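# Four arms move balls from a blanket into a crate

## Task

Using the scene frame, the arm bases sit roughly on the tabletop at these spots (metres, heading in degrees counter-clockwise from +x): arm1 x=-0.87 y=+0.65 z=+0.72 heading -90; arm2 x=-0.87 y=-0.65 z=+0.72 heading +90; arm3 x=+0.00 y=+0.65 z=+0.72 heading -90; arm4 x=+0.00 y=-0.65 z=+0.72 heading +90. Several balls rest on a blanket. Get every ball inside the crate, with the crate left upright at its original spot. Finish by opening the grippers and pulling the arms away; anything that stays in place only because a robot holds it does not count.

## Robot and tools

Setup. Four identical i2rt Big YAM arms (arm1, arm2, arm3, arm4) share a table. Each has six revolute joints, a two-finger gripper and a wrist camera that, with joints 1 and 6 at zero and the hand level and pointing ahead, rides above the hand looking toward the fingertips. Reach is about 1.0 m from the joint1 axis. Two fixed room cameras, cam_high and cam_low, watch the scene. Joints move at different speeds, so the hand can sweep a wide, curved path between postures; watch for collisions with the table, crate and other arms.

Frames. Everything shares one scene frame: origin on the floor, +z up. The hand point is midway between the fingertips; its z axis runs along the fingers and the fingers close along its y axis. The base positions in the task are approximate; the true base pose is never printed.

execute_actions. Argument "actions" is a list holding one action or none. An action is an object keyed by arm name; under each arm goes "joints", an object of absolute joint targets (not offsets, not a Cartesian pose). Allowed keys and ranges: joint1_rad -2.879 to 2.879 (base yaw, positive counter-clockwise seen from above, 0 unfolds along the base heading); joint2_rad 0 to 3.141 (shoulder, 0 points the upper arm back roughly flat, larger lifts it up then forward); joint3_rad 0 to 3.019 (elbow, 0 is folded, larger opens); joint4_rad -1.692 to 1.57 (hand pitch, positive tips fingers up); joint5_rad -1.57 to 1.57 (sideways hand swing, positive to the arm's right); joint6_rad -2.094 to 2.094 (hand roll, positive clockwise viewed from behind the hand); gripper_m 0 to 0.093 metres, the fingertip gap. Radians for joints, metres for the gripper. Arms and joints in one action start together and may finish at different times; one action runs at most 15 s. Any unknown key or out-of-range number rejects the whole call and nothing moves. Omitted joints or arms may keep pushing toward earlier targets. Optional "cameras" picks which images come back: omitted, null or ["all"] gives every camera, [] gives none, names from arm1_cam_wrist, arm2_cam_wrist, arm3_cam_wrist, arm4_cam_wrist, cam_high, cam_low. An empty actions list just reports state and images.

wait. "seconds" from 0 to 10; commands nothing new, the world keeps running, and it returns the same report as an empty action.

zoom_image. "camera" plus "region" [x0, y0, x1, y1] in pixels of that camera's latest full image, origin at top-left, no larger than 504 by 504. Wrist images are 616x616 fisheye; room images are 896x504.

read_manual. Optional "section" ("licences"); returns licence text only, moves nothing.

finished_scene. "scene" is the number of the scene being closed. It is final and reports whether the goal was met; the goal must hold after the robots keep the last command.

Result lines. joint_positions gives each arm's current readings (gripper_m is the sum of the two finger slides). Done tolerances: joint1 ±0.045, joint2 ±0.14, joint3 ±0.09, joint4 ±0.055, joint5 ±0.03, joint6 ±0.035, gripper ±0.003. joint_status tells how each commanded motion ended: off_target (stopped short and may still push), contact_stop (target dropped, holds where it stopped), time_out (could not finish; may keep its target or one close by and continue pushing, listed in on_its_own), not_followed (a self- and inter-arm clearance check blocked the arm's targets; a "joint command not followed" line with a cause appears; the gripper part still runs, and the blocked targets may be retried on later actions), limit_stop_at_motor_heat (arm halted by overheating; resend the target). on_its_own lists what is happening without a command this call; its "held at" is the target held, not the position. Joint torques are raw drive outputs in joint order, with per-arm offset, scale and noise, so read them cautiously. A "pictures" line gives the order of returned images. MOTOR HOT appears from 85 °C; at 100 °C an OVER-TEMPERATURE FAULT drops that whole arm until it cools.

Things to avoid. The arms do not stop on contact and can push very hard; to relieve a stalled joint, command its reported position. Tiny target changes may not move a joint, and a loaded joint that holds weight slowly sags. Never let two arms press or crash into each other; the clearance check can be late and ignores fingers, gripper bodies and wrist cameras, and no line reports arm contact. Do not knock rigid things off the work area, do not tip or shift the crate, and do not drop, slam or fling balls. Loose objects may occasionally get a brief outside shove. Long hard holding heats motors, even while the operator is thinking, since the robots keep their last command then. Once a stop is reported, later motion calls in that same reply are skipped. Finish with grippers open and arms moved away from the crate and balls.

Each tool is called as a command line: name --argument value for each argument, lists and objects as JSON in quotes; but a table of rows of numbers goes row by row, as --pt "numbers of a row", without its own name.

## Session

execute_actions --actions '[]' --cameras '["cam_high","cam_low","arm3_cam_wrist"]'

zoom_image --camera "cam_high" --region '[200,120,700,400]'

Scene clock: 0.00 s.
Joint torques (N m, as the arm reports them, + toward a larger angle): no reading
arm1.joint_positions: joint1_rad=+0.013 joint2_rad=+0.444 joint3_rad=+1.449 joint4_rad=-1.534 joint5_rad=+0.007 joint6_rad=-0.009 gripper_m=+0.094
arm1.joint_status: not commanded
arm1.hand: x=-0.8636 y=+0.5240 z=+1.3264 quat_wxyz=(-0.358, -0.593, -0.633, +0.345) (m; scene frame)
arm2.joint_positions: joint1_rad=-0.009 joint2_rad=+0.447 joint3_rad=+1.464 joint4_rad=-1.551 joint5_rad=-0.003 joint6_rad=-0.013 gripper_m=+0.095
arm2.joint_status: not commanded
arm2.hand: x=-0.8633 y=-0.5327 z=+1.3157 quat_wxyz=(-0.360, +0.604, -0.621, -0.345) (m; scene frame)
arm3.joint_positions: joint1_rad=+0.014 joint2_rad=+0.436 joint3_rad=+1.460 joint4_rad=-1.538 joint5_rad=-0.006 joint6_rad=-0.006 gripper_m=+0.094
arm3.joint_status: not commanded
arm3.hand: x=-0.0019 y=+0.5236 z=+1.3360 quat_wxyz=(-0.350, -0.616, -0.609, +0.356) (m; scene frame)
arm4.joint_positions: joint1_rad=-0.011 joint2_rad=+0.443 joint3_rad=+1.459 joint4_rad=-1.543 joint5_rad=-0.004 joint6_rad=+0.015 gripper_m=+0.095
arm4.joint_status: not commanded
arm4.hand: x=-0.0044 y=-0.5279 z=+1.3278 quat_wxyz=(-0.343, +0.619, -0.607, -0.362) (m; scene frame)
pictures: arm3_cam_wrist, cam_high, cam_low
Images, in order (width x height): arm3_cam_wrist 616x616, cam_high 896x504, cam_low 896x504.

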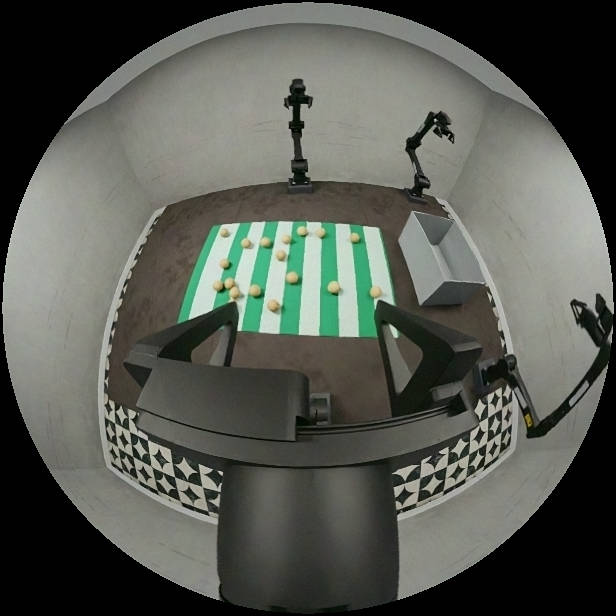

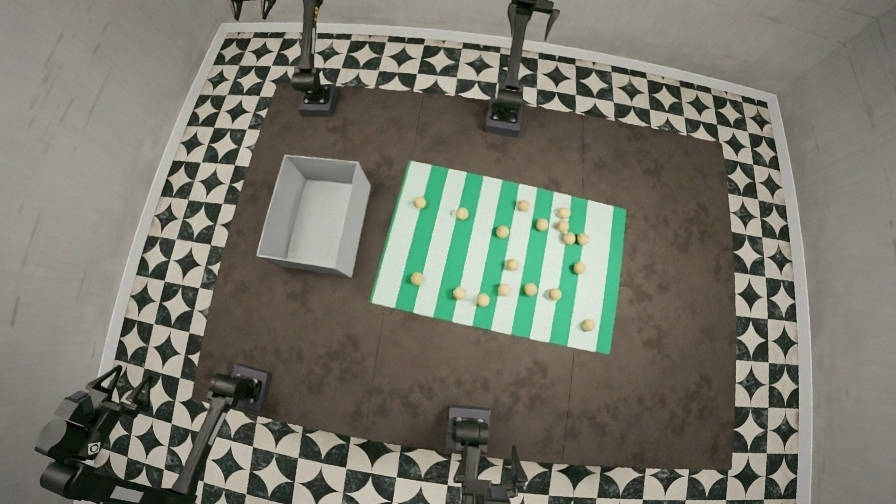

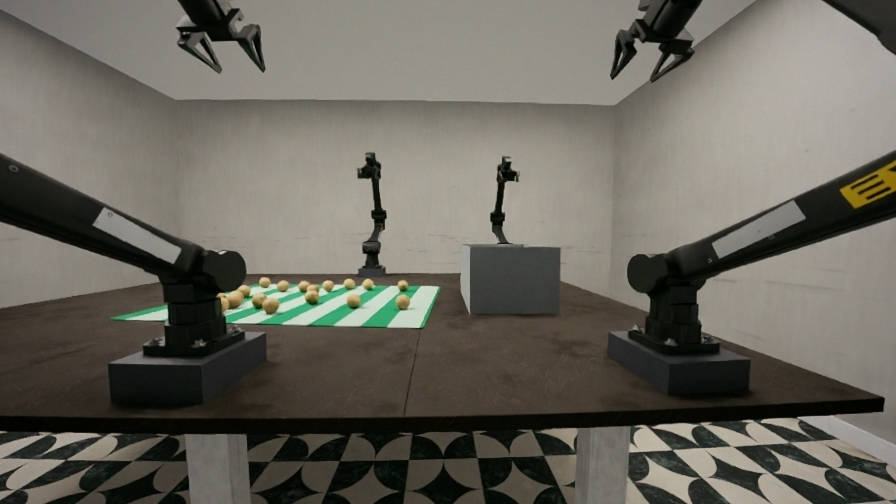

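Region (200, 120, 700, 400) of cam_high's 896x504 image, scaled by 1.008, with more detail than that image has; it fills the top 282 rows of this view, and the rest is white.

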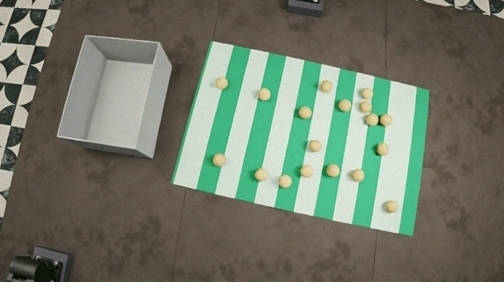

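execute_actions --actions '[{"arm3":{"joints":{"joint1_rad":-0.553,"joint2_rad":1.94,"joint3_rad":1.36,"joint4_rad":-0.94}},"arm4":{"joints":{"joint1_rad":-0.21,"joint2_rad":2.17,"joint3_rad":1.78,"joint4_rad":-1.105}}}]' --cameras '["arm3_cam_wrist","arm4_cam_wrist"]'

Scene clock: 16.53 s.
Joint torques (N m, as the arm reports them, + toward a larger angle): arm1=[-0.87  6.34  8.    2.03 -0.06  0.07] | arm2=[-0.41  6.11  7.9   2.29  0.01  0.03] | arm3=[ -2.08 -16.49   7.56   0.53  -0.05   0.12] | arm4=[  1.39 -20.72   9.2    0.14   0.1    0.06]
arm1.joint_positions: joint1_rad=+0.013 joint2_rad=+0.444 joint3_rad=+1.449 joint4_rad=-1.534 joint5_rad=+0.007 joint6_rad=-0.009 gripper_m=+0.094
arm1.joint_status: not commanded
arm1.hand: x=-0.8636 y=+0.5240 z=+1.3264 quat_wxyz=(-0.358, -0.593, -0.633, +0.345) (m; scene frame)
arm2.joint_positions: joint1_rad=-0.009 joint2_rad=+0.447 joint3_rad=+1.464 joint4_rad=-1.551 joint5_rad=-0.003 joint6_rad=-0.013 gripper_m=+0.095
arm2.joint_status: not commanded
arm2.hand: x=-0.8633 y=-0.5327 z=+1.3157 quat_wxyz=(-0.360, +0.604, -0.621, -0.345) (m; scene frame)
arm3.joint_positions: joint1_rad=-0.549 joint2_rad=+1.947 joint3_rad=+1.354 joint4_rad=-0.946 joint5_rad=-0.006 joint6_rad=-0.006 gripper_m=+0.094
arm3.joint_status: all done
arm3.hand: x=-0.3015 y=+0.1916 z=+0.7736 quat_wxyz=(-0.005, -0.879, -0.477, +0.010) (m; scene frame)
arm4.joint_positions: joint1_rad=-0.200 joint2_rad=+2.180 joint3_rad=+1.750 joint4_rad=-1.104 joint5_rad=-0.004 joint6_rad=+0.015 gripper_m=+0.095
arm4.joint_status: all done
arm4.hand: x=+0.1012 y=-0.0075 z=+0.7708 quat_wxyz=(-0.013, +0.644, -0.765, -0.014) (m; scene frame)
pictures: arm3_cam_wrist, arm4_cam_wrist
Images, in order (width x height): arm3_cam_wrist 616x616, arm4_cam_wrist 616x616.

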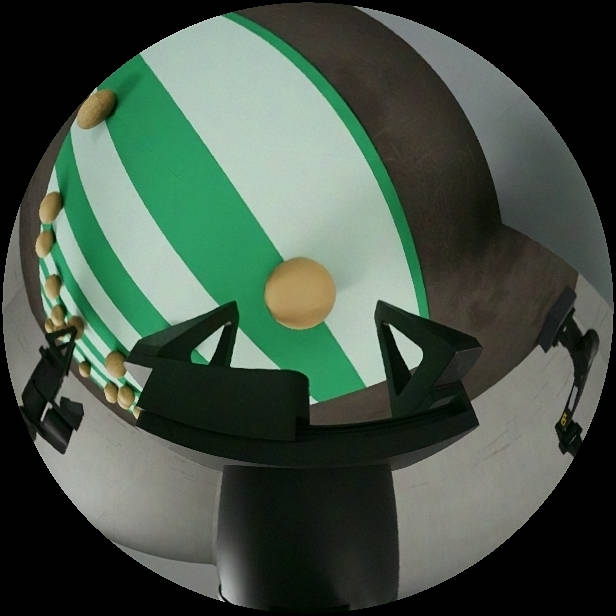

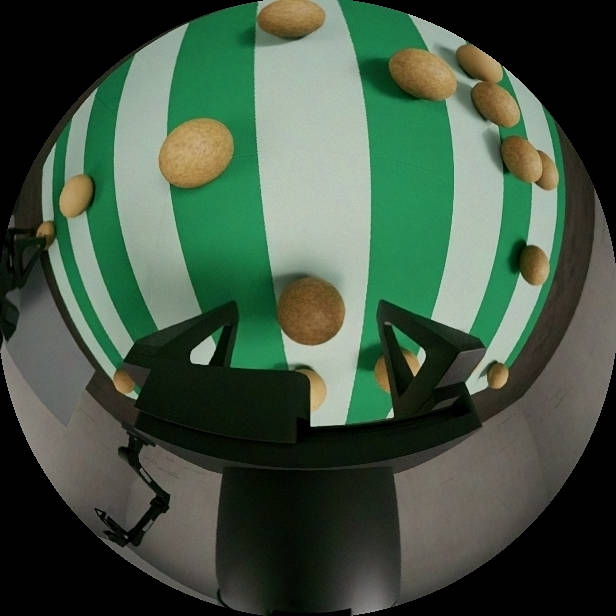

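execute_actions --actions '[{"arm3":{"joints":{"joint2_rad":1.983,"joint4_rad":-0.92}},"arm4":{"joints":{"joint2_rad":2.2,"joint4_rad":-1.16}}}]' --cameras '[]'

execute_actions --actions '[{"arm3":{"joints":{"gripper_m":0.035}},"arm4":{"joints":{"gripper_m":0.035}}}]' --cameras '[]'

execute_actions --actions '[{"arm3":{"joints":{"joint1_rad":-0.88,"joint2_rad":1.3,"joint3_rad":1.4,"joint4_rad":-1.2}},"arm4":{"joints":{"joint1_rad":0.8,"joint2_rad":1.5,"joint3_rad":1.6,"joint4_rad":-1.1}}}]' --cameras '[]'

execute_actions --actions '[{"arm3":{"joints":{"joint2_rad":2.22,"joint3_rad":2.45}},"arm4":{"joints":{"joint2_rad":2.33,"joint3_rad":2.6}}}]' --cameras '["arm3_cam_wrist","arm4_cam_wrist"]'

Scene clock: 27.97 s.
Joint torques (N m, as the arm reports them, + toward a larger angle): arm1=[-1.65  6.16  8.03  1.98 -0.05  0.06] | arm2=[-0.44  6.1   7.9   2.3   0.02  0.03] | arm3=[ -2.13 -15.62   7.42   0.65  -0.05   0.12] | arm4=[  1.44 -18.37   9.29  -0.26   0.1    0.06]
arm1.joint_positions: joint1_rad=+0.013 joint2_rad=+0.444 joint3_rad=+1.449 joint4_rad=-1.534 joint5_rad=+0.007 joint6_rad=-0.009 gripper_m=+0.094
arm1.joint_status: not commanded
arm1.hand: x=-0.8636 y=+0.5240 z=+1.3264 quat_wxyz=(-0.358, -0.593, -0.633, +0.345) (m; scene frame)
arm2.joint_positions: joint1_rad=-0.009 joint2_rad=+0.447 joint3_rad=+1.464 joint4_rad=-1.551 joint5_rad=-0.003 joint6_rad=-0.013 gripper_m=+0.095
arm2.joint_status: not commanded
arm2.hand: x=-0.8633 y=-0.5327 z=+1.3157 quat_wxyz=(-0.360, +0.604, -0.621, -0.345) (m; scene frame)
arm3.joint_positions: joint1_rad=-0.549 joint2_rad=+1.975 joint3_rad=+1.354 joint4_rad=-0.930 joint5_rad=-0.006 joint6_rad=-0.006 gripper_m=+0.094
arm3.joint_status: all done
arm3.hand: x=-0.3016 y=+0.1916 z=+0.7590 quat_wxyz=(-0.003, -0.879, -0.477, +0.005) (m; scene frame)
arm4.joint_positions: joint1_rad=-0.200 joint2_rad=+2.181 joint3_rad=+1.750 joint4_rad=-1.149 joint5_rad=-0.004 joint6_rad=+0.015 gripper_m=+0.095
arm4.joint_status: all done
arm4.hand: x=+0.0994 y=-0.0187 z=+0.7697 quat_wxyz=(+0.004, +0.644, -0.765, +0.001) (m; scene frame)
pictures: none
No camera images: the call's "cameras" was empty. Leave "cameras" out to get every camera's image.

Scene clock: 28.70 s.
Joint torques (N m, as the arm reports them, + toward a larger angle): arm1=[-1.82  6.22  7.94  2.19 -0.06  0.09] | arm2=[-0.45  6.1   7.9   2.29  0.01  0.03] | arm3=[ -2.04 -15.73   7.43   0.64  -0.05   0.12] | arm4=[  1.5  -18.43   8.95  -0.21   0.09   0.08]
arm1.joint_positions: joint1_rad=+0.013 joint2_rad=+0.444 joint3_rad=+1.449 joint4_rad=-1.534 joint5_rad=+0.007 joint6_rad=-0.009 gripper_m=+0.094
arm1.joint_status: not commanded
arm1.hand: x=-0.8636 y=+0.5240 z=+1.3264 quat_wxyz=(-0.358, -0.593, -0.633, +0.345) (m; scene frame)
arm2.joint_positions: joint1_rad=-0.009 joint2_rad=+0.447 joint3_rad=+1.464 joint4_rad=-1.551 joint5_rad=-0.003 joint6_rad=-0.013 gripper_m=+0.095
arm2.joint_status: not commanded
arm2.hand: x=-0.8633 y=-0.5327 z=+1.3157 quat_wxyz=(-0.360, +0.604, -0.621, -0.345) (m; scene frame)
arm3.joint_positions: joint1_rad=-0.549 joint2_rad=+1.975 joint3_rad=+1.354 joint4_rad=-0.930 joint5_rad=-0.006 joint6_rad=-0.006 gripper_m=+0.046
arm3.joint_status: gripper_m off_target (ended at +0.046, target +0.035)
arm3.hand: x=-0.3016 y=+0.1916 z=+0.7590 quat_wxyz=(-0.003, -0.879, -0.477, +0.005) (m; scene frame)
arm4.joint_positions: joint1_rad=-0.200 joint2_rad=+2.178 joint3_rad=+1.755 joint4_rad=-1.151 joint5_rad=-0.004 joint6_rad=+0.015 gripper_m=+0.035
arm4.joint_status: all done
arm4.hand: x=+0.0998 y=-0.0165 z=+0.7733 quat_wxyz=(+0.002, +0.644, -0.765, -0.001) (m; scene frame)
pictures: none
No camera images: the call's "cameras" was empty. Leave "cameras" out to get every camera's image.

Scene clock: 30.43 s.
Joint torques (N m, as the arm reports them, + toward a larger angle): arm1=[-1.61  5.58  7.88  2.04 -0.09  0.05] | arm2=[-0.42  6.08  7.91  2.29  0.02  0.03] | arm3=[-0.99 -8.25 11.83  0.73 -0.17  0.12] | arm4=[  3.16 -12.57   9.82   0.95   0.23   0.08]
arm1.joint_positions: joint1_rad=+0.013 joint2_rad=+0.444 joint3_rad=+1.449 joint4_rad=-1.534 joint5_rad=+0.007 joint6_rad=-0.009 gripper_m=+0.094
arm1.joint_status: not commanded
arm1.hand: x=-0.8636 y=+0.5240 z=+1.3264 quat_wxyz=(-0.358, -0.593, -0.633, +0.345) (m; scene frame)
arm2.joint_positions: joint1_rad=-0.009 joint2_rad=+0.447 joint3_rad=+1.464 joint4_rad=-1.551 joint5_rad=-0.003 joint6_rad=-0.013 gripper_m=+0.095
arm2.joint_status: not commanded
arm2.hand: x=-0.8633 y=-0.5327 z=+1.3157 quat_wxyz=(-0.360, +0.604, -0.621, -0.345) (m; scene frame)
arm3.joint_positions: joint1_rad=-0.891 joint2_rad=+1.298 joint3_rad=+1.369 joint4_rad=-1.194 joint5_rad=-0.003 joint6_rad=-0.006 gripper_m=+0.046
arm3.joint_status: all done
arm3.hand: x=-0.3774 y=+0.3618 z=+1.0959 quat_wxyz=(-0.066, -0.924, -0.314, +0.209) (m; scene frame)
arm4.joint_positions: joint1_rad=+0.787 joint2_rad=+1.504 joint3_rad=+1.582 joint4_rad=-1.098 joint5_rad=-0.007 joint6_rad=+0.015 gripper_m=+0.035
arm4.joint_status: all done
arm4.hand: x=-0.4240 y=-0.2637 z=+1.1057 quat_wxyz=(-0.093, +0.895, -0.354, -0.255) (m; scene frame)
pictures: none
No camera images: the call's "cameras" was empty. Leave "cameras" out to get every camera's image.

Scene clock: 32.30 s.
Joint torques (N m, as the arm reports them, + toward a larger angle): arm1=[-1.37  6.2   8.01  2.03 -0.04  0.04] | arm2=[-0.46  6.09  7.91  2.29  0.01  0.03] | arm3=[ -1.12 -24.27  14.28   1.1   -0.17   0.12] | arm4=[  3.19 -23.84  11.8    1.25   0.24   0.08]
arm1.joint_positions: joint1_rad=+0.013 joint2_rad=+0.444 joint3_rad=+1.449 joint4_rad=-1.534 joint5_rad=+0.007 joint6_rad=-0.009 gripper_m=+0.094
arm1.joint_status: not commanded
arm1.hand: x=-0.8636 y=+0.5240 z=+1.3264 quat_wxyz=(-0.358, -0.593, -0.633, +0.345) (m; scene frame)
arm2.joint_positions: joint1_rad=-0.009 joint2_rad=+0.447 joint3_rad=+1.464 joint4_rad=-1.551 joint5_rad=-0.003 joint6_rad=-0.013 gripper_m=+0.095
arm2.joint_status: not commanded
arm2.hand: x=-0.8633 y=-0.5327 z=+1.3157 quat_wxyz=(-0.360, +0.604, -0.621, -0.345) (m; scene frame)
arm3.joint_positions: joint1_rad=-0.891 joint2_rad=+2.237 joint3_rad=+2.387 joint4_rad=-1.201 joint5_rad=-0.003 joint6_rad=-0.006 gripper_m=+0.046
arm3.joint_status: all done
arm3.hand: x=-0.6461 y=+0.1602 z=+1.0041 quat_wxyz=(-0.077, -0.916, -0.311, +0.242) (m; scene frame)
arm4.joint_positions: joint1_rad=+0.787 joint2_rad=+2.338 joint3_rad=+2.551 joint4_rad=-1.099 joint5_rad=-0.007 joint6_rad=+0.015 gripper_m=+0.035
arm4.joint_status: all done
arm4.hand: x=-0.6370 y=-0.0688 z=+1.0200 quat_wxyz=(-0.117, +0.876, -0.346, -0.316) (m; scene frame)
pictures: arm3_cam_wrist, arm4_cam_wrist
Images, in order (width x height): arm3_cam_wrist 616x616, arm4_cam_wrist 616x616.

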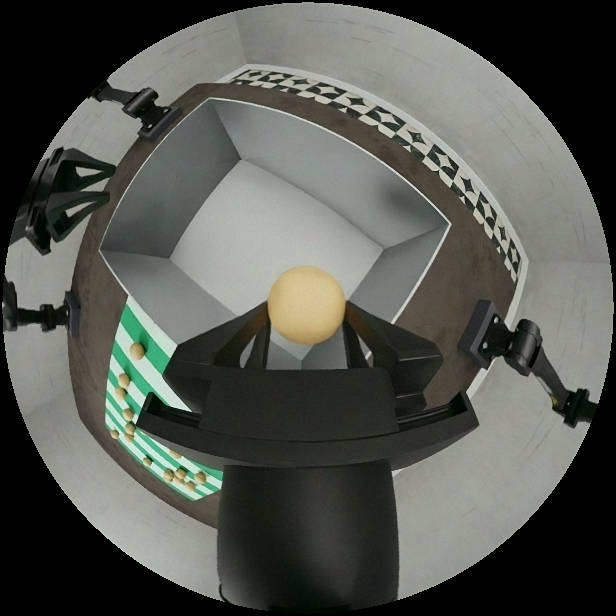

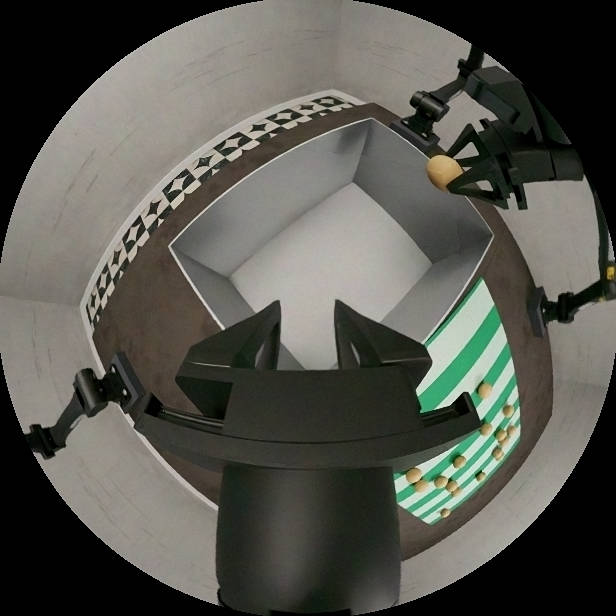

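Missed q (small j2 moves undershoot). Continue.

execute_actions --actions '[{"arm3":{"joints":{"gripper_m":0.093}},"arm4":{"joints":{"gripper_m":0.093}}}]' --cameras '[]'

execute_actions --actions '[{"arm3":{"joints":{"joint1_rad":-1.0,"joint2_rad":1.4,"joint3_rad":1.4}},"arm4":{"joints":{"joint1_rad":-0.543,"joint2_rad":1.6,"joint3_rad":2.15}}}]' --cameras '[]'

execute_actions --actions '[{"arm3":{"joints":{"joint1_rad":-0.213,"joint2_rad":1.68,"joint3_rad":1.185,"joint4_rad":-0.87}},"arm4":{"joints":{"joint2_rad":2.25,"joint4_rad":-1.19}}}]' --cameras '[]'

execute_actions --actions '[{"arm3":{"joints":{"joint2_rad":1.868}},"arm4":{"joints":{"joint2_rad":2.4}}}]' --cameras '["arm3_cam_wrist","arm4_cam_wrist","cam_high"]'

Scene clock: 39.77 s.
Joint torques (N m, as the arm reports them, + toward a larger angle): arm1=[-1.93  5.94  8.    2.16 -0.03  0.06] | arm2=[-0.43  6.09  7.9   2.29  0.01  0.03] | arm3=[ -1.1  -24.37  14.28   1.1   -0.16   0.12] | arm4=[  2.99 -23.85  11.86   1.17   0.24   0.07]
arm1.joint_positions: joint1_rad=+0.013 joint2_rad=+0.444 joint3_rad=+1.449 joint4_rad=-1.534 joint5_rad=+0.007 joint6_rad=-0.009 gripper_m=+0.094
arm1.joint_status: not commanded
arm1.hand: x=-0.8636 y=+0.5240 z=+1.3264 quat_wxyz=(-0.358, -0.593, -0.633, +0.345) (m; scene frame)
arm2.joint_positions: joint1_rad=-0.009 joint2_rad=+0.447 joint3_rad=+1.464 joint4_rad=-1.551 joint5_rad=-0.003 joint6_rad=-0.013 gripper_m=+0.095
arm2.joint_status: not commanded
arm2.hand: x=-0.8633 y=-0.5327 z=+1.3157 quat_wxyz=(-0.360, +0.604, -0.621, -0.345) (m; scene frame)
arm3.joint_positions: joint1_rad=-0.891 joint2_rad=+2.237 joint3_rad=+2.387 joint4_rad=-1.201 joint5_rad=-0.003 joint6_rad=-0.006 gripper_m=+0.093
arm3.joint_status: all done
arm3.hand: x=-0.6461 y=+0.1602 z=+1.0041 quat_wxyz=(-0.077, -0.916, -0.311, +0.242) (m; scene frame)
arm4.joint_positions: joint1_rad=+0.787 joint2_rad=+2.338 joint3_rad=+2.551 joint4_rad=-1.099 joint5_rad=-0.007 joint6_rad=+0.015 gripper_m=+0.093
arm4.joint_status: all done
arm4.hand: x=-0.6370 y=-0.0688 z=+1.0200 quat_wxyz=(-0.117, +0.876, -0.346, -0.316) (m; scene frame)
pictures: none
No camera images: the call's "cameras" was empty. Leave "cameras" out to get every camera's image.

Scene clock: 41.63 s.
Joint torques (N m, as the arm reports them, + toward a larger angle): arm1=[-1.95  6.04  7.97  2.04 -0.04  0.05] | arm2=[-0.42  6.1   7.91  2.29  0.02  0.03] | arm3=[ -0.88 -11.02   9.57   0.8   -0.11   0.12] | arm4=[  2.55 -12.72   8.44   1.48  -0.07   0.08]
arm1.joint_positions: joint1_rad=+0.013 joint2_rad=+0.444 joint3_rad=+1.449 joint4_rad=-1.534 joint5_rad=+0.007 joint6_rad=-0.009 gripper_m=+0.094
arm1.joint_status: not commanded
arm1.hand: x=-0.8636 y=+0.5240 z=+1.3264 quat_wxyz=(-0.358, -0.593, -0.633, +0.345) (m; scene frame)
arm2.joint_positions: joint1_rad=-0.009 joint2_rad=+0.447 joint3_rad=+1.464 joint4_rad=-1.551 joint5_rad=-0.003 joint6_rad=-0.013 gripper_m=+0.095
arm2.joint_status: not commanded
arm2.hand: x=-0.8633 y=-0.5327 z=+1.3157 quat_wxyz=(-0.360, +0.604, -0.621, -0.345) (m; scene frame)
arm3.joint_positions: joint1_rad=-1.013 joint2_rad=+1.411 joint3_rad=+1.396 joint4_rad=-1.199 joint5_rad=-0.005 joint6_rad=-0.006 gripper_m=+0.093
arm3.joint_status: all done
arm3.hand: x=-0.4296 y=+0.3984 z=+1.0561 quat_wxyz=(-0.042, -0.950, -0.259, +0.169) (m; scene frame)
arm4.joint_positions: joint1_rad=-0.542 joint2_rad=+1.602 joint3_rad=+2.143 joint4_rad=-1.099 joint5_rad=+0.000 joint6_rad=+0.015 gripper_m=+0.093
arm4.joint_status: all done
arm4.hand: x=+0.3053 y=-0.0911 z=+1.3469 quat_wxyz=(-0.416, +0.441, -0.755, -0.251) (m; scene frame)
pictures: none
No camera images: the call's "cameras" was empty. Leave "cameras" out to get every camera's image.

Scene clock: 43.50 s.
Joint torques (N m, as the arm reports them, + toward a larger angle): arm1=[-1.69  6.04  7.92  1.99 -0.09  0.07] | arm2=[-0.41  6.1   7.91  2.3   0.01  0.03] | arm3=[ -2.08 -13.83   8.56   0.88  -0.06   0.12] | arm4=[  2.32 -21.72  10.81   0.41  -0.08   0.07]
arm1.joint_positions: joint1_rad=+0.013 joint2_rad=+0.444 joint3_rad=+1.449 joint4_rad=-1.534 joint5_rad=+0.007 joint6_rad=-0.009 gripper_m=+0.094
arm1.joint_status: not commanded
arm1.hand: x=-0.8636 y=+0.5240 z=+1.3264 quat_wxyz=(-0.358, -0.593, -0.633, +0.345) (m; scene frame)
arm2.joint_positions: joint1_rad=-0.009 joint2_rad=+0.447 joint3_rad=+1.464 joint4_rad=-1.551 joint5_rad=-0.003 joint6_rad=-0.013 gripper_m=+0.095
arm2.joint_status: not commanded
arm2.hand: x=-0.8633 y=-0.5327 z=+1.3157 quat_wxyz=(-0.360, +0.604, -0.621, -0.345) (m; scene frame)
arm3.joint_positions: joint1_rad=-0.208 joint2_rad=+1.690 joint3_rad=+1.174 joint4_rad=-0.879 joint5_rad=-0.006 joint6_rad=-0.006 gripper_m=+0.093
arm3.joint_status: all done
arm3.hand: x=-0.1217 y=+0.1543 z=+0.8426 quat_wxyz=(-0.052, -0.783, -0.617, +0.064) (m; scene frame)
arm4.joint_positions: joint1_rad=-0.542 joint2_rad=+2.245 joint3_rad=+2.109 joint4_rad=-1.186 joint5_rad=+0.000 joint6_rad=+0.015 gripper_m=+0.093
arm4.joint_status: all done
arm4.hand: x=+0.3595 y=+0.0085 z=+0.8673 quat_wxyz=(-0.107, +0.500, -0.857, -0.065) (m; scene frame)
pictures: none
No camera images: the call's "cameras" was empty. Leave "cameras" out to get every camera's image.

Scene clock: 44.70 s.
Joint torques (N m, as the arm reports them, + toward a larger angle): arm1=[-1.78  5.84  7.88  2.06 -0.06  0.04] | arm2=[-0.42  6.09  7.9   2.29  0.01  0.03] | arm3=[ -2.06 -15.88   7.27   0.46  -0.06   0.13] | arm4=[  2.31 -24.74   9.77   0.13  -0.06   0.06]
arm1.joint_positions: joint1_rad=+0.013 joint2_rad=+0.444 joint3_rad=+1.449 joint4_rad=-1.534 joint5_rad=+0.007 joint6_rad=-0.009 gripper_m=+0.094
arm1.joint_status: not commanded
arm1.hand: x=-0.8636 y=+0.5240 z=+1.3264 quat_wxyz=(-0.358, -0.593, -0.633, +0.345) (m; scene frame)
arm2.joint_positions: joint1_rad=-0.009 joint2_rad=+0.447 joint3_rad=+1.464 joint4_rad=-1.551 joint5_rad=-0.003 joint6_rad=-0.013 gripper_m=+0.095
arm2.joint_status: not commanded
arm2.hand: x=-0.8633 y=-0.5327 z=+1.3157 quat_wxyz=(-0.360, +0.604, -0.621, -0.345) (m; scene frame)
arm3.joint_positions: joint1_rad=-0.208 joint2_rad=+1.887 joint3_rad=+1.174 joint4_rad=-0.877 joint5_rad=-0.006 joint6_rad=-0.006 gripper_m=+0.093
arm3.joint_status: all done
arm3.hand: x=-0.1166 y=+0.1761 z=+0.7484 quat_wxyz=(+0.008, -0.786, -0.619, -0.013) (m; scene frame)
arm4.joint_positions: joint1_rad=-0.542 joint2_rad=+2.423 joint3_rad=+2.119 joint4_rad=-1.186 joint5_rad=+0.000 joint6_rad=+0.015 gripper_m=+0.093
arm4.joint_status: all done
arm4.hand: x=+0.3527 y=-0.0039 z=+0.7431 quat_wxyz=(-0.035, +0.504, -0.863, -0.022) (m; scene frame)
pictures: arm3_cam_wrist, arm4_cam_wrist, cam_high
Images, in order (width x height): arm3_cam_wrist 616x616, arm4_cam_wrist 616x616, cam_high 896x504.

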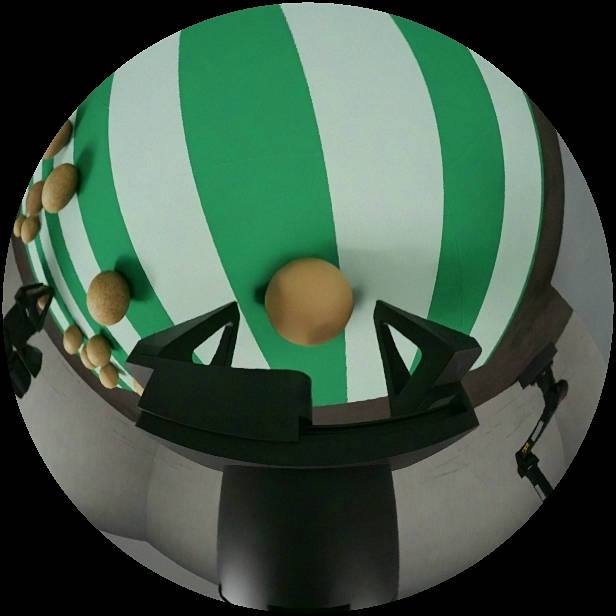

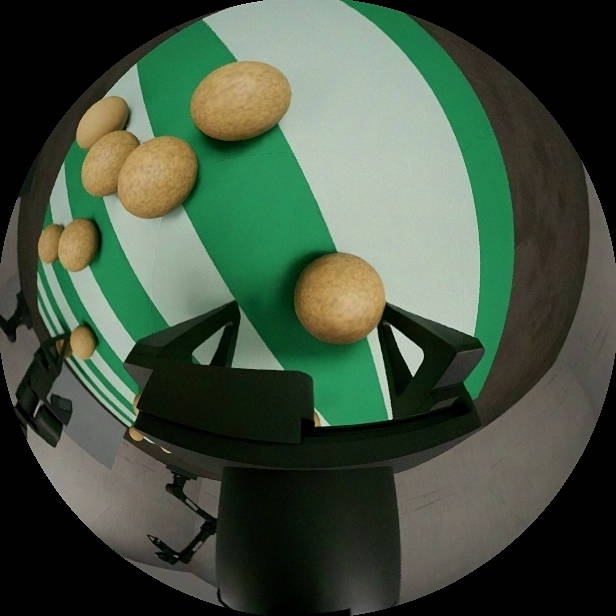

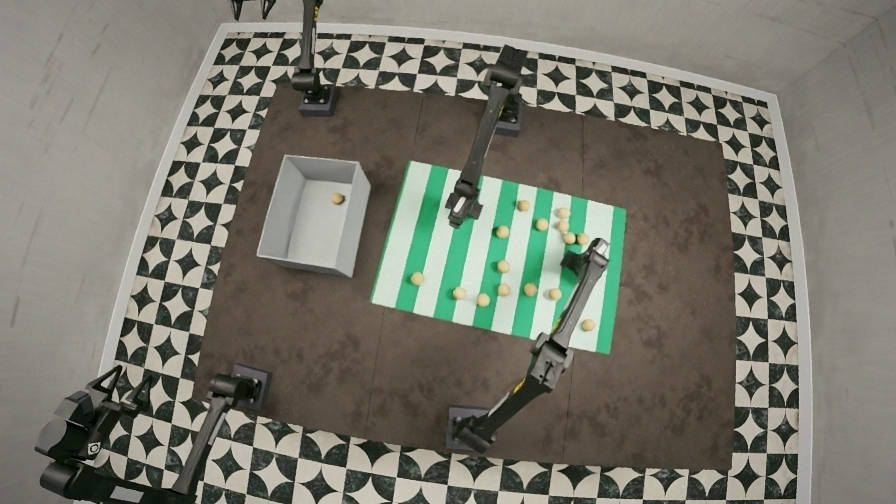

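execute_actions --actions '[{"arm3":{"joints":{"joint4_rad":-0.83}},"arm4":{"joints":{"joint1_rad":-0.58,"joint4_rad":-1.13}}}]' --cameras '[]'

execute_actions --actions '[{"arm3":{"joints":{"gripper_m":0.035}},"arm4":{"joints":{"gripper_m":0.035}}}]' --cameras '[]'

execute_actions --actions '[{"arm3":{"joints":{"joint1_rad":-0.87,"joint2_rad":1.2,"joint3_rad":1.3,"joint4_rad":-1.2}},"arm4":{"joints":{"joint1_rad":0.81,"joint2_rad":1.5,"joint3_rad":1.6,"joint4_rad":-1.1}}}]' --cameras '[]'

execute_actions --actions '[{"arm3":{"joints":{"joint2_rad":2.22,"joint3_rad":2.45}},"arm4":{"joints":{"joint2_rad":2.33,"joint3_rad":2.6}}}]' --cameras '[]'

execute_actions --actions '[{"arm3":{"joints":{"gripper_m":0.093}},"arm4":{"joints":{"gripper_m":0.093}}}]' --cameras '[]'

execute_actions --actions '[{"arm3":{"joints":{"joint1_rad":-1.0,"joint2_rad":1.4,"joint3_rad":1.45}},"arm4":{"joints":{"joint1_rad":-0.5,"joint2_rad":1.5,"joint3_rad":1.7}}}]' --cameras '[]'

execute_actions --actions '[{"arm3":{"joints":{"joint1_rad":0.125,"joint2_rad":1.79,"joint3_rad":1.352,"joint4_rad":-0.92}},"arm4":{"joints":{"joint1_rad":-0.795,"joint2_rad":1.92,"joint3_rad":1.585,"joint4_rad":-1.02}}}]' --cameras '[]'

execute_actions --actions '[{"arm3":{"joints":{"joint2_rad":1.968}},"arm4":{"joints":{"joint2_rad":2.093}}}]' --cameras '["arm3_cam_wrist","arm4_cam_wrist"]'

Scene clock: 60.43 s.
Joint torques (N m, as the arm reports them, + toward a larger angle): arm1=[-1.44  5.62  7.91  2.08 -0.06  0.06] | arm2=[-0.41  6.1   7.91  2.29  0.02  0.03] | arm3=[ -2.1  -16.06   7.33   0.64  -0.06   0.12] | arm4=[  1.81 -24.28   9.8    0.93  -0.07   0.06]
arm1.joint_positions: joint1_rad=+0.013 joint2_rad=+0.444 joint3_rad=+1.449 joint4_rad=-1.534 joint5_rad=+0.007 joint6_rad=-0.009 gripper_m=+0.094
arm1.joint_status: not commanded
arm1.hand: x=-0.8636 y=+0.5240 z=+1.3264 quat_wxyz=(-0.358, -0.593, -0.633, +0.345) (m; scene frame)
arm2.joint_positions: joint1_rad=-0.009 joint2_rad=+0.447 joint3_rad=+1.464 joint4_rad=-1.551 joint5_rad=-0.003 joint6_rad=-0.013 gripper_m=+0.095
arm2.joint_status: not commanded
arm2.hand: x=-0.8633 y=-0.5327 z=+1.3157 quat_wxyz=(-0.360, +0.604, -0.621, -0.345) (m; scene frame)
arm3.joint_positions: joint1_rad=-0.208 joint2_rad=+1.887 joint3_rad=+1.174 joint4_rad=-0.840 joint5_rad=-0.006 joint6_rad=-0.006 gripper_m=+0.093
arm3.joint_status: all done
arm3.hand: x=-0.1188 y=+0.1672 z=+0.7483 quat_wxyz=(-0.003, -0.786, -0.619, +0.002) (m; scene frame)
arm4.joint_positions: joint1_rad=-0.575 joint2_rad=+2.423 joint3_rad=+2.119 joint4_rad=-1.145 joint5_rad=+0.000 joint6_rad=+0.015 gripper_m=+0.093
arm4.joint_status: all done
arm4.hand: x=+0.3787 y=-0.0072 z=+0.7441 quat_wxyz=(-0.053, +0.489, -0.870, -0.031) (m; scene frame)
pictures: none
No camera images: the call's "cameras" was empty. Leave "cameras" out to get every camera's image.

Scene clock: 61.07 s.
Joint torques (N m, as the arm reports them, + toward a larger angle): arm1=[-1.17  6.37  8.01  1.99 -0.04  0.08] | arm2=[-0.43  6.07  7.91  2.3   0.01  0.03] | arm3=[ -2.11 -16.18   7.29   0.65  -0.06   0.12] | arm4=[  1.94 -24.37   9.71   0.91  -0.04   0.1 ]
arm1.joint_positions: joint1_rad=+0.013 joint2_rad=+0.444 joint3_rad=+1.449 joint4_rad=-1.534 joint5_rad=+0.007 joint6_rad=-0.009 gripper_m=+0.094
arm1.joint_status: not commanded
arm1.hand: x=-0.8636 y=+0.5240 z=+1.3264 quat_wxyz=(-0.358, -0.593, -0.633, +0.345) (m; scene frame)
arm2.joint_positions: joint1_rad=-0.009 joint2_rad=+0.447 joint3_rad=+1.464 joint4_rad=-1.551 joint5_rad=-0.003 joint6_rad=-0.013 gripper_m=+0.095
arm2.joint_status: not commanded
arm2.hand: x=-0.8633 y=-0.5327 z=+1.3157 quat_wxyz=(-0.360, +0.604, -0.621, -0.345) (m; scene frame)
arm3.joint_positions: joint1_rad=-0.208 joint2_rad=+1.887 joint3_rad=+1.174 joint4_rad=-0.840 joint5_rad=-0.006 joint6_rad=-0.006 gripper_m=+0.047
arm3.joint_status: gripper_m off_target (ended at +0.047, target +0.035)
arm3.hand: x=-0.1187 y=+0.1672 z=+0.7483 quat_wxyz=(-0.004, -0.786, -0.619, +0.002) (m; scene frame)
arm4.joint_positions: joint1_rad=-0.575 joint2_rad=+2.423 joint3_rad=+2.119 joint4_rad=-1.145 joint5_rad=-0.001 joint6_rad=+0.015 gripper_m=+0.048
arm4.joint_status: gripper_m off_target (ended at +0.048, target +0.035)
arm4.hand: x=+0.3786 y=-0.0072 z=+0.7441 quat_wxyz=(-0.053, +0.489, -0.870, -0.032) (m; scene frame)
pictures: none
No camera images: the call's "cameras" was empty. Leave "cameras" out to get every camera's image.

Scene clock: 62.90 s.
Joint torques (N m, as the arm reports them, + toward a larger angle): arm1=[-1.27  5.94  7.99  2.11 -0.06  0.04] | arm2=[-0.45  6.11  7.91  2.3   0.01  0.03] | arm3=[-2.47 -6.1  12.08  0.74 -0.16  0.12] | arm4=[  2.24 -11.72   9.07   1.05   0.26   0.08]
arm1.joint_positions: joint1_rad=+0.013 joint2_rad=+0.444 joint3_rad=+1.449 joint4_rad=-1.534 joint5_rad=+0.007 joint6_rad=-0.009 gripper_m=+0.094
arm1.joint_status: not commanded
arm1.hand: x=-0.8636 y=+0.5240 z=+1.3264 quat_wxyz=(-0.358, -0.593, -0.633, +0.345) (m; scene frame)
arm2.joint_positions: joint1_rad=-0.009 joint2_rad=+0.447 joint3_rad=+1.464 joint4_rad=-1.551 joint5_rad=-0.003 joint6_rad=-0.013 gripper_m=+0.095
arm2.joint_status: not commanded
arm2.hand: x=-0.8633 y=-0.5327 z=+1.3157 quat_wxyz=(-0.360, +0.604, -0.621, -0.345) (m; scene frame)
arm3.joint_positions: joint1_rad=-0.859 joint2_rad=+1.195 joint3_rad=+1.264 joint4_rad=-1.194 joint5_rad=-0.003 joint6_rad=-0.006 gripper_m=+0.047
arm3.joint_status: all done
arm3.hand: x=-0.3374 y=+0.3750 z=+1.0892 quat_wxyz=(-0.069, -0.919, -0.328, +0.206) (m; scene frame)
arm4.joint_positions: joint1_rad=+0.811 joint2_rad=+1.499 joint3_rad=+1.593 joint4_rad=-1.099 joint5_rad=-0.007 joint6_rad=+0.015 gripper_m=+0.048
arm4.joint_status: all done
arm4.hand: x=-0.4340 y=-0.2739 z=+1.1144 quat_wxyz=(-0.093, +0.897, -0.342, -0.263) (m; scene frame)
pictures: none
No camera images: the call's "cameras" was empty. Leave "cameras" out to get every camera's image.

Scene clock: 64.70 s.
Joint torques (N m, as the arm reports them, + toward a larger angle): arm1=[-1.39  6.45  7.95  2.05 -0.06  0.06] | arm2=[-0.45  6.08  7.91  2.29  0.02  0.03] | arm3=[ -2.64 -24.05  14.34   1.12  -0.16   0.12] | arm4=[  2.08 -23.96  11.9    1.14   0.25   0.07]
arm1.joint_positions: joint1_rad=+0.013 joint2_rad=+0.444 joint3_rad=+1.449 joint4_rad=-1.534 joint5_rad=+0.007 joint6_rad=-0.009 gripper_m=+0.094
arm1.joint_status: not commanded
arm1.hand: x=-0.8636 y=+0.5240 z=+1.3264 quat_wxyz=(-0.358, -0.593, -0.633, +0.345) (m; scene frame)
arm2.joint_positions: joint1_rad=-0.009 joint2_rad=+0.447 joint3_rad=+1.464 joint4_rad=-1.551 joint5_rad=-0.003 joint6_rad=-0.013 gripper_m=+0.095
arm2.joint_status: not commanded
arm2.hand: x=-0.8633 y=-0.5327 z=+1.3157 quat_wxyz=(-0.360, +0.604, -0.621, -0.345) (m; scene frame)
arm3.joint_positions: joint1_rad=-0.859 joint2_rad=+2.238 joint3_rad=+2.387 joint4_rad=-1.201 joint5_rad=-0.003 joint6_rad=-0.006 gripper_m=+0.047
arm3.joint_status: all done
arm3.hand: x=-0.6305 y=+0.1402 z=+1.0036 quat_wxyz=(-0.081, -0.911, -0.325, +0.240) (m; scene frame)
arm4.joint_positions: joint1_rad=+0.811 joint2_rad=+2.340 joint3_rad=+2.550 joint4_rad=-1.100 joint5_rad=-0.007 joint6_rad=+0.015 gripper_m=+0.048
arm4.joint_status: all done
arm4.hand: x=-0.6512 y=-0.0848 z=+1.0166 quat_wxyz=(-0.112, +0.881, -0.336, -0.315) (m; scene frame)
pictures: none
No camera images: the call's "cameras" was empty. Leave "cameras" out to get every camera's image.

Scene clock: 65.33 s.
Joint torques (N m, as the arm reports them, + toward a larger angle): arm1=[-1.27  6.47  7.93  2.04 -0.07  0.06] | arm2=[-0.42  6.09  7.9   2.29  0.01  0.03] | arm3=[ -2.64 -24.55  14.31   1.09  -0.16   0.12] | arm4=[  2.27 -23.98  12.07   1.17   0.24   0.08]
arm1.joint_positions: joint1_rad=+0.013 joint2_rad=+0.444 joint3_rad=+1.449 joint4_rad=-1.534 joint5_rad=+0.007 joint6_rad=-0.009 gripper_m=+0.094
arm1.joint_status: not commanded
arm1.hand: x=-0.8636 y=+0.5240 z=+1.3264 quat_wxyz=(-0.358, -0.593, -0.633, +0.345) (m; scene frame)
arm2.joint_positions: joint1_rad=-0.009 joint2_rad=+0.447 joint3_rad=+1.464 joint4_rad=-1.551 joint5_rad=-0.003 joint6_rad=-0.013 gripper_m=+0.095
arm2.joint_status: not commanded
arm2.hand: x=-0.8633 y=-0.5327 z=+1.3157 quat_wxyz=(-0.360, +0.604, -0.621, -0.345) (m; scene frame)
arm3.joint_positions: joint1_rad=-0.859 joint2_rad=+2.238 joint3_rad=+2.387 joint4_rad=-1.201 joint5_rad=-0.003 joint6_rad=-0.006 gripper_m=+0.093
arm3.joint_status: all done
arm3.hand: x=-0.6305 y=+0.1402 z=+1.0036 quat_wxyz=(-0.081, -0.911, -0.325, +0.240) (m; scene frame)
arm4.joint_positions: joint1_rad=+0.811 joint2_rad=+2.340 joint3_rad=+2.550 joint4_rad=-1.100 joint5_rad=-0.007 joint6_rad=+0.015 gripper_m=+0.093
arm4.joint_status: all done
arm4.hand: x=-0.6512 y=-0.0848 z=+1.0166 quat_wxyz=(-0.112, +0.881, -0.336, -0.315) (m; scene frame)
pictures: none
No camera images: the call's "cameras" was empty. Leave "cameras" out to get every camera's image.

Scene clock: 67.13 s.
Joint torques (N m, as the arm reports them, + toward a larger angle): arm1=[-1.71  6.11  7.93  1.98 -0.05  0.03] | arm2=[-0.43  6.1   7.9   2.29  0.02  0.03] | arm3=[ -1.06 -11.16   9.4    0.88  -0.11   0.12] | arm4=[  2.35 -10.77   8.88   1.    -0.09   0.08]
arm1.joint_positions: joint1_rad=+0.013 joint2_rad=+0.444 joint3_rad=+1.449 joint4_rad=-1.534 joint5_rad=+0.007 joint6_rad=-0.009 gripper_m=+0.094
arm1.joint_status: not commanded
arm1.hand: x=-0.8636 y=+0.5240 z=+1.3264 quat_wxyz=(-0.358, -0.593, -0.633, +0.345) (m; scene frame)
arm2.joint_positions: joint1_rad=-0.009 joint2_rad=+0.447 joint3_rad=+1.464 joint4_rad=-1.551 joint5_rad=-0.003 joint6_rad=-0.013 gripper_m=+0.095
arm2.joint_status: not commanded
arm2.hand: x=-0.8633 y=-0.5327 z=+1.3157 quat_wxyz=(-0.360, +0.604, -0.621, -0.345) (m; scene frame)
arm3.joint_positions: joint1_rad=-1.010 joint2_rad=+1.410 joint3_rad=+1.447 joint4_rad=-1.200 joint5_rad=-0.005 joint6_rad=-0.006 gripper_m=+0.093
arm3.joint_status: all done
arm3.hand: x=-0.4387 y=+0.3911 z=+1.0811 quat_wxyz=(-0.049, -0.945, -0.259, +0.194) (m; scene frame)
arm4.joint_positions: joint1_rad=-0.501 joint2_rad=+1.492 joint3_rad=+1.697 joint4_rad=-1.096 joint5_rad=+0.000 joint6_rad=+0.015 gripper_m=+0.093
arm4.joint_status: all done
arm4.hand: x=+0.2603 y=-0.1230 z=+1.1728 quat_wxyz=(-0.282, +0.492, -0.804, -0.179) (m; scene frame)
pictures: none
No camera images: the call's "cameras" was empty. Leave "cameras" out to get every camera's image.

Scene clock: 68.70 s.
Joint torques (N m, as the arm reports them, + toward a larger angle): arm1=[-1.36  6.38  7.96  2.02 -0.05  0.06] | arm2=[-0.39  6.08  7.9   2.29  0.02  0.03] | arm3=[ -2.08 -16.61   8.2    0.7   -0.04   0.13] | arm4=[  2.43 -17.69   9.86   0.82   0.05   0.07]
arm1.joint_positions: joint1_rad=+0.013 joint2_rad=+0.444 joint3_rad=+1.449 joint4_rad=-1.534 joint5_rad=+0.007 joint6_rad=-0.009 gripper_m=+0.094
arm1.joint_status: not commanded
arm1.hand: x=-0.8636 y=+0.5240 z=+1.3264 quat_wxyz=(-0.358, -0.593, -0.633, +0.345) (m; scene frame)
arm2.joint_positions: joint1_rad=-0.009 joint2_rad=+0.447 joint3_rad=+1.464 joint4_rad=-1.551 joint5_rad=-0.003 joint6_rad=-0.013 gripper_m=+0.095
arm2.joint_status: not commanded
arm2.hand: x=-0.8633 y=-0.5327 z=+1.3157 quat_wxyz=(-0.360, +0.604, -0.621, -0.345) (m; scene frame)
arm3.joint_positions: joint1_rad=+0.127 joint2_rad=+1.807 joint3_rad=+1.349 joint4_rad=-0.924 joint5_rad=-0.007 joint6_rad=-0.006 gripper_m=+0.093
arm3.joint_status: all done
arm3.hand: x=+0.0533 y=+0.0865 z=+0.8463 quat_wxyz=(-0.068, -0.668, -0.738, +0.057) (m; scene frame)
arm4.joint_positions: joint1_rad=-0.801 joint2_rad=+1.925 joint3_rad=+1.552 joint4_rad=-1.028 joint5_rad=-0.003 joint6_rad=+0.015 gripper_m=+0.093
arm4.joint_status: all done
arm4.hand: x=+0.4222 y=-0.2040 z=+0.8539 quat_wxyz=(-0.077, +0.387, -0.918, -0.036) (m; scene frame)
pictures: none
No camera images: the call's "cameras" was empty. Leave "cameras" out to get every camera's image.

Scene clock: 69.83 s.
Joint torques (N m, as the arm reports them, + toward a larger angle): arm1=[-1.47  5.77  8.04  2.15 -0.04  0.05] | arm2=[-0.45  6.07  7.91  2.29  0.01  0.03] | arm3=[ -1.79 -18.22   7.19   0.4   -0.03   0.12] | arm4=[  2.71 -20.01   8.78   0.44   0.06   0.07]
arm1.joint_positions: joint1_rad=+0.013 joint2_rad=+0.444 joint3_rad=+1.449 joint4_rad=-1.534 joint5_rad=+0.007 joint6_rad=-0.009 gripper_m=+0.094
arm1.joint_status: not commanded
arm1.hand: x=-0.8636 y=+0.5240 z=+1.3264 quat_wxyz=(-0.358, -0.593, -0.633, +0.345) (m; scene frame)
arm2.joint_positions: joint1_rad=-0.009 joint2_rad=+0.447 joint3_rad=+1.464 joint4_rad=-1.551 joint5_rad=-0.003 joint6_rad=-0.013 gripper_m=+0.095
arm2.joint_status: not commanded
arm2.hand: x=-0.8633 y=-0.5327 z=+1.3157 quat_wxyz=(-0.360, +0.604, -0.621, -0.345) (m; scene frame)
arm3.joint_positions: joint1_rad=+0.127 joint2_rad=+1.989 joint3_rad=+1.346 joint4_rad=-0.924 joint5_rad=-0.007 joint6_rad=-0.006 gripper_m=+0.093
arm3.joint_status: all done
arm3.hand: x=+0.0514 y=+0.1083 z=+0.7484 quat_wxyz=(+0.000, -0.671, -0.741, -0.005) (m; scene frame)
arm4.joint_positions: joint1_rad=-0.801 joint2_rad=+2.113 joint3_rad=+1.555 joint4_rad=-1.027 joint5_rad=-0.003 joint6_rad=+0.015 gripper_m=+0.093
arm4.joint_status: all done
arm4.hand: x=+0.4097 y=-0.2172 z=+0.7450 quat_wxyz=(+0.007, +0.388, -0.922, +0.001) (m; scene frame)
pictures: arm3_cam_wrist, arm4_cam_wrist
Images, in order (width x height): arm3_cam_wrist 616x616, arm4_cam_wrist 616x616.

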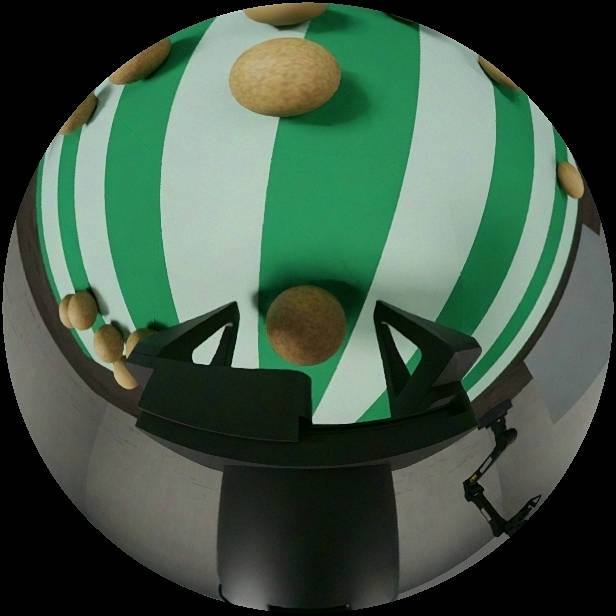

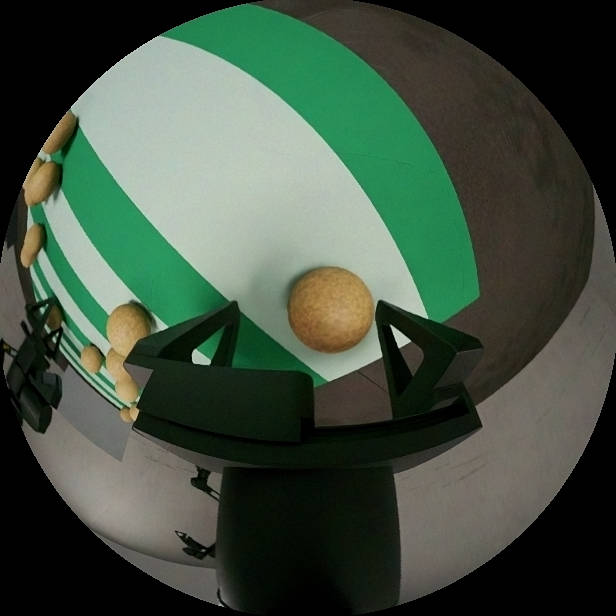

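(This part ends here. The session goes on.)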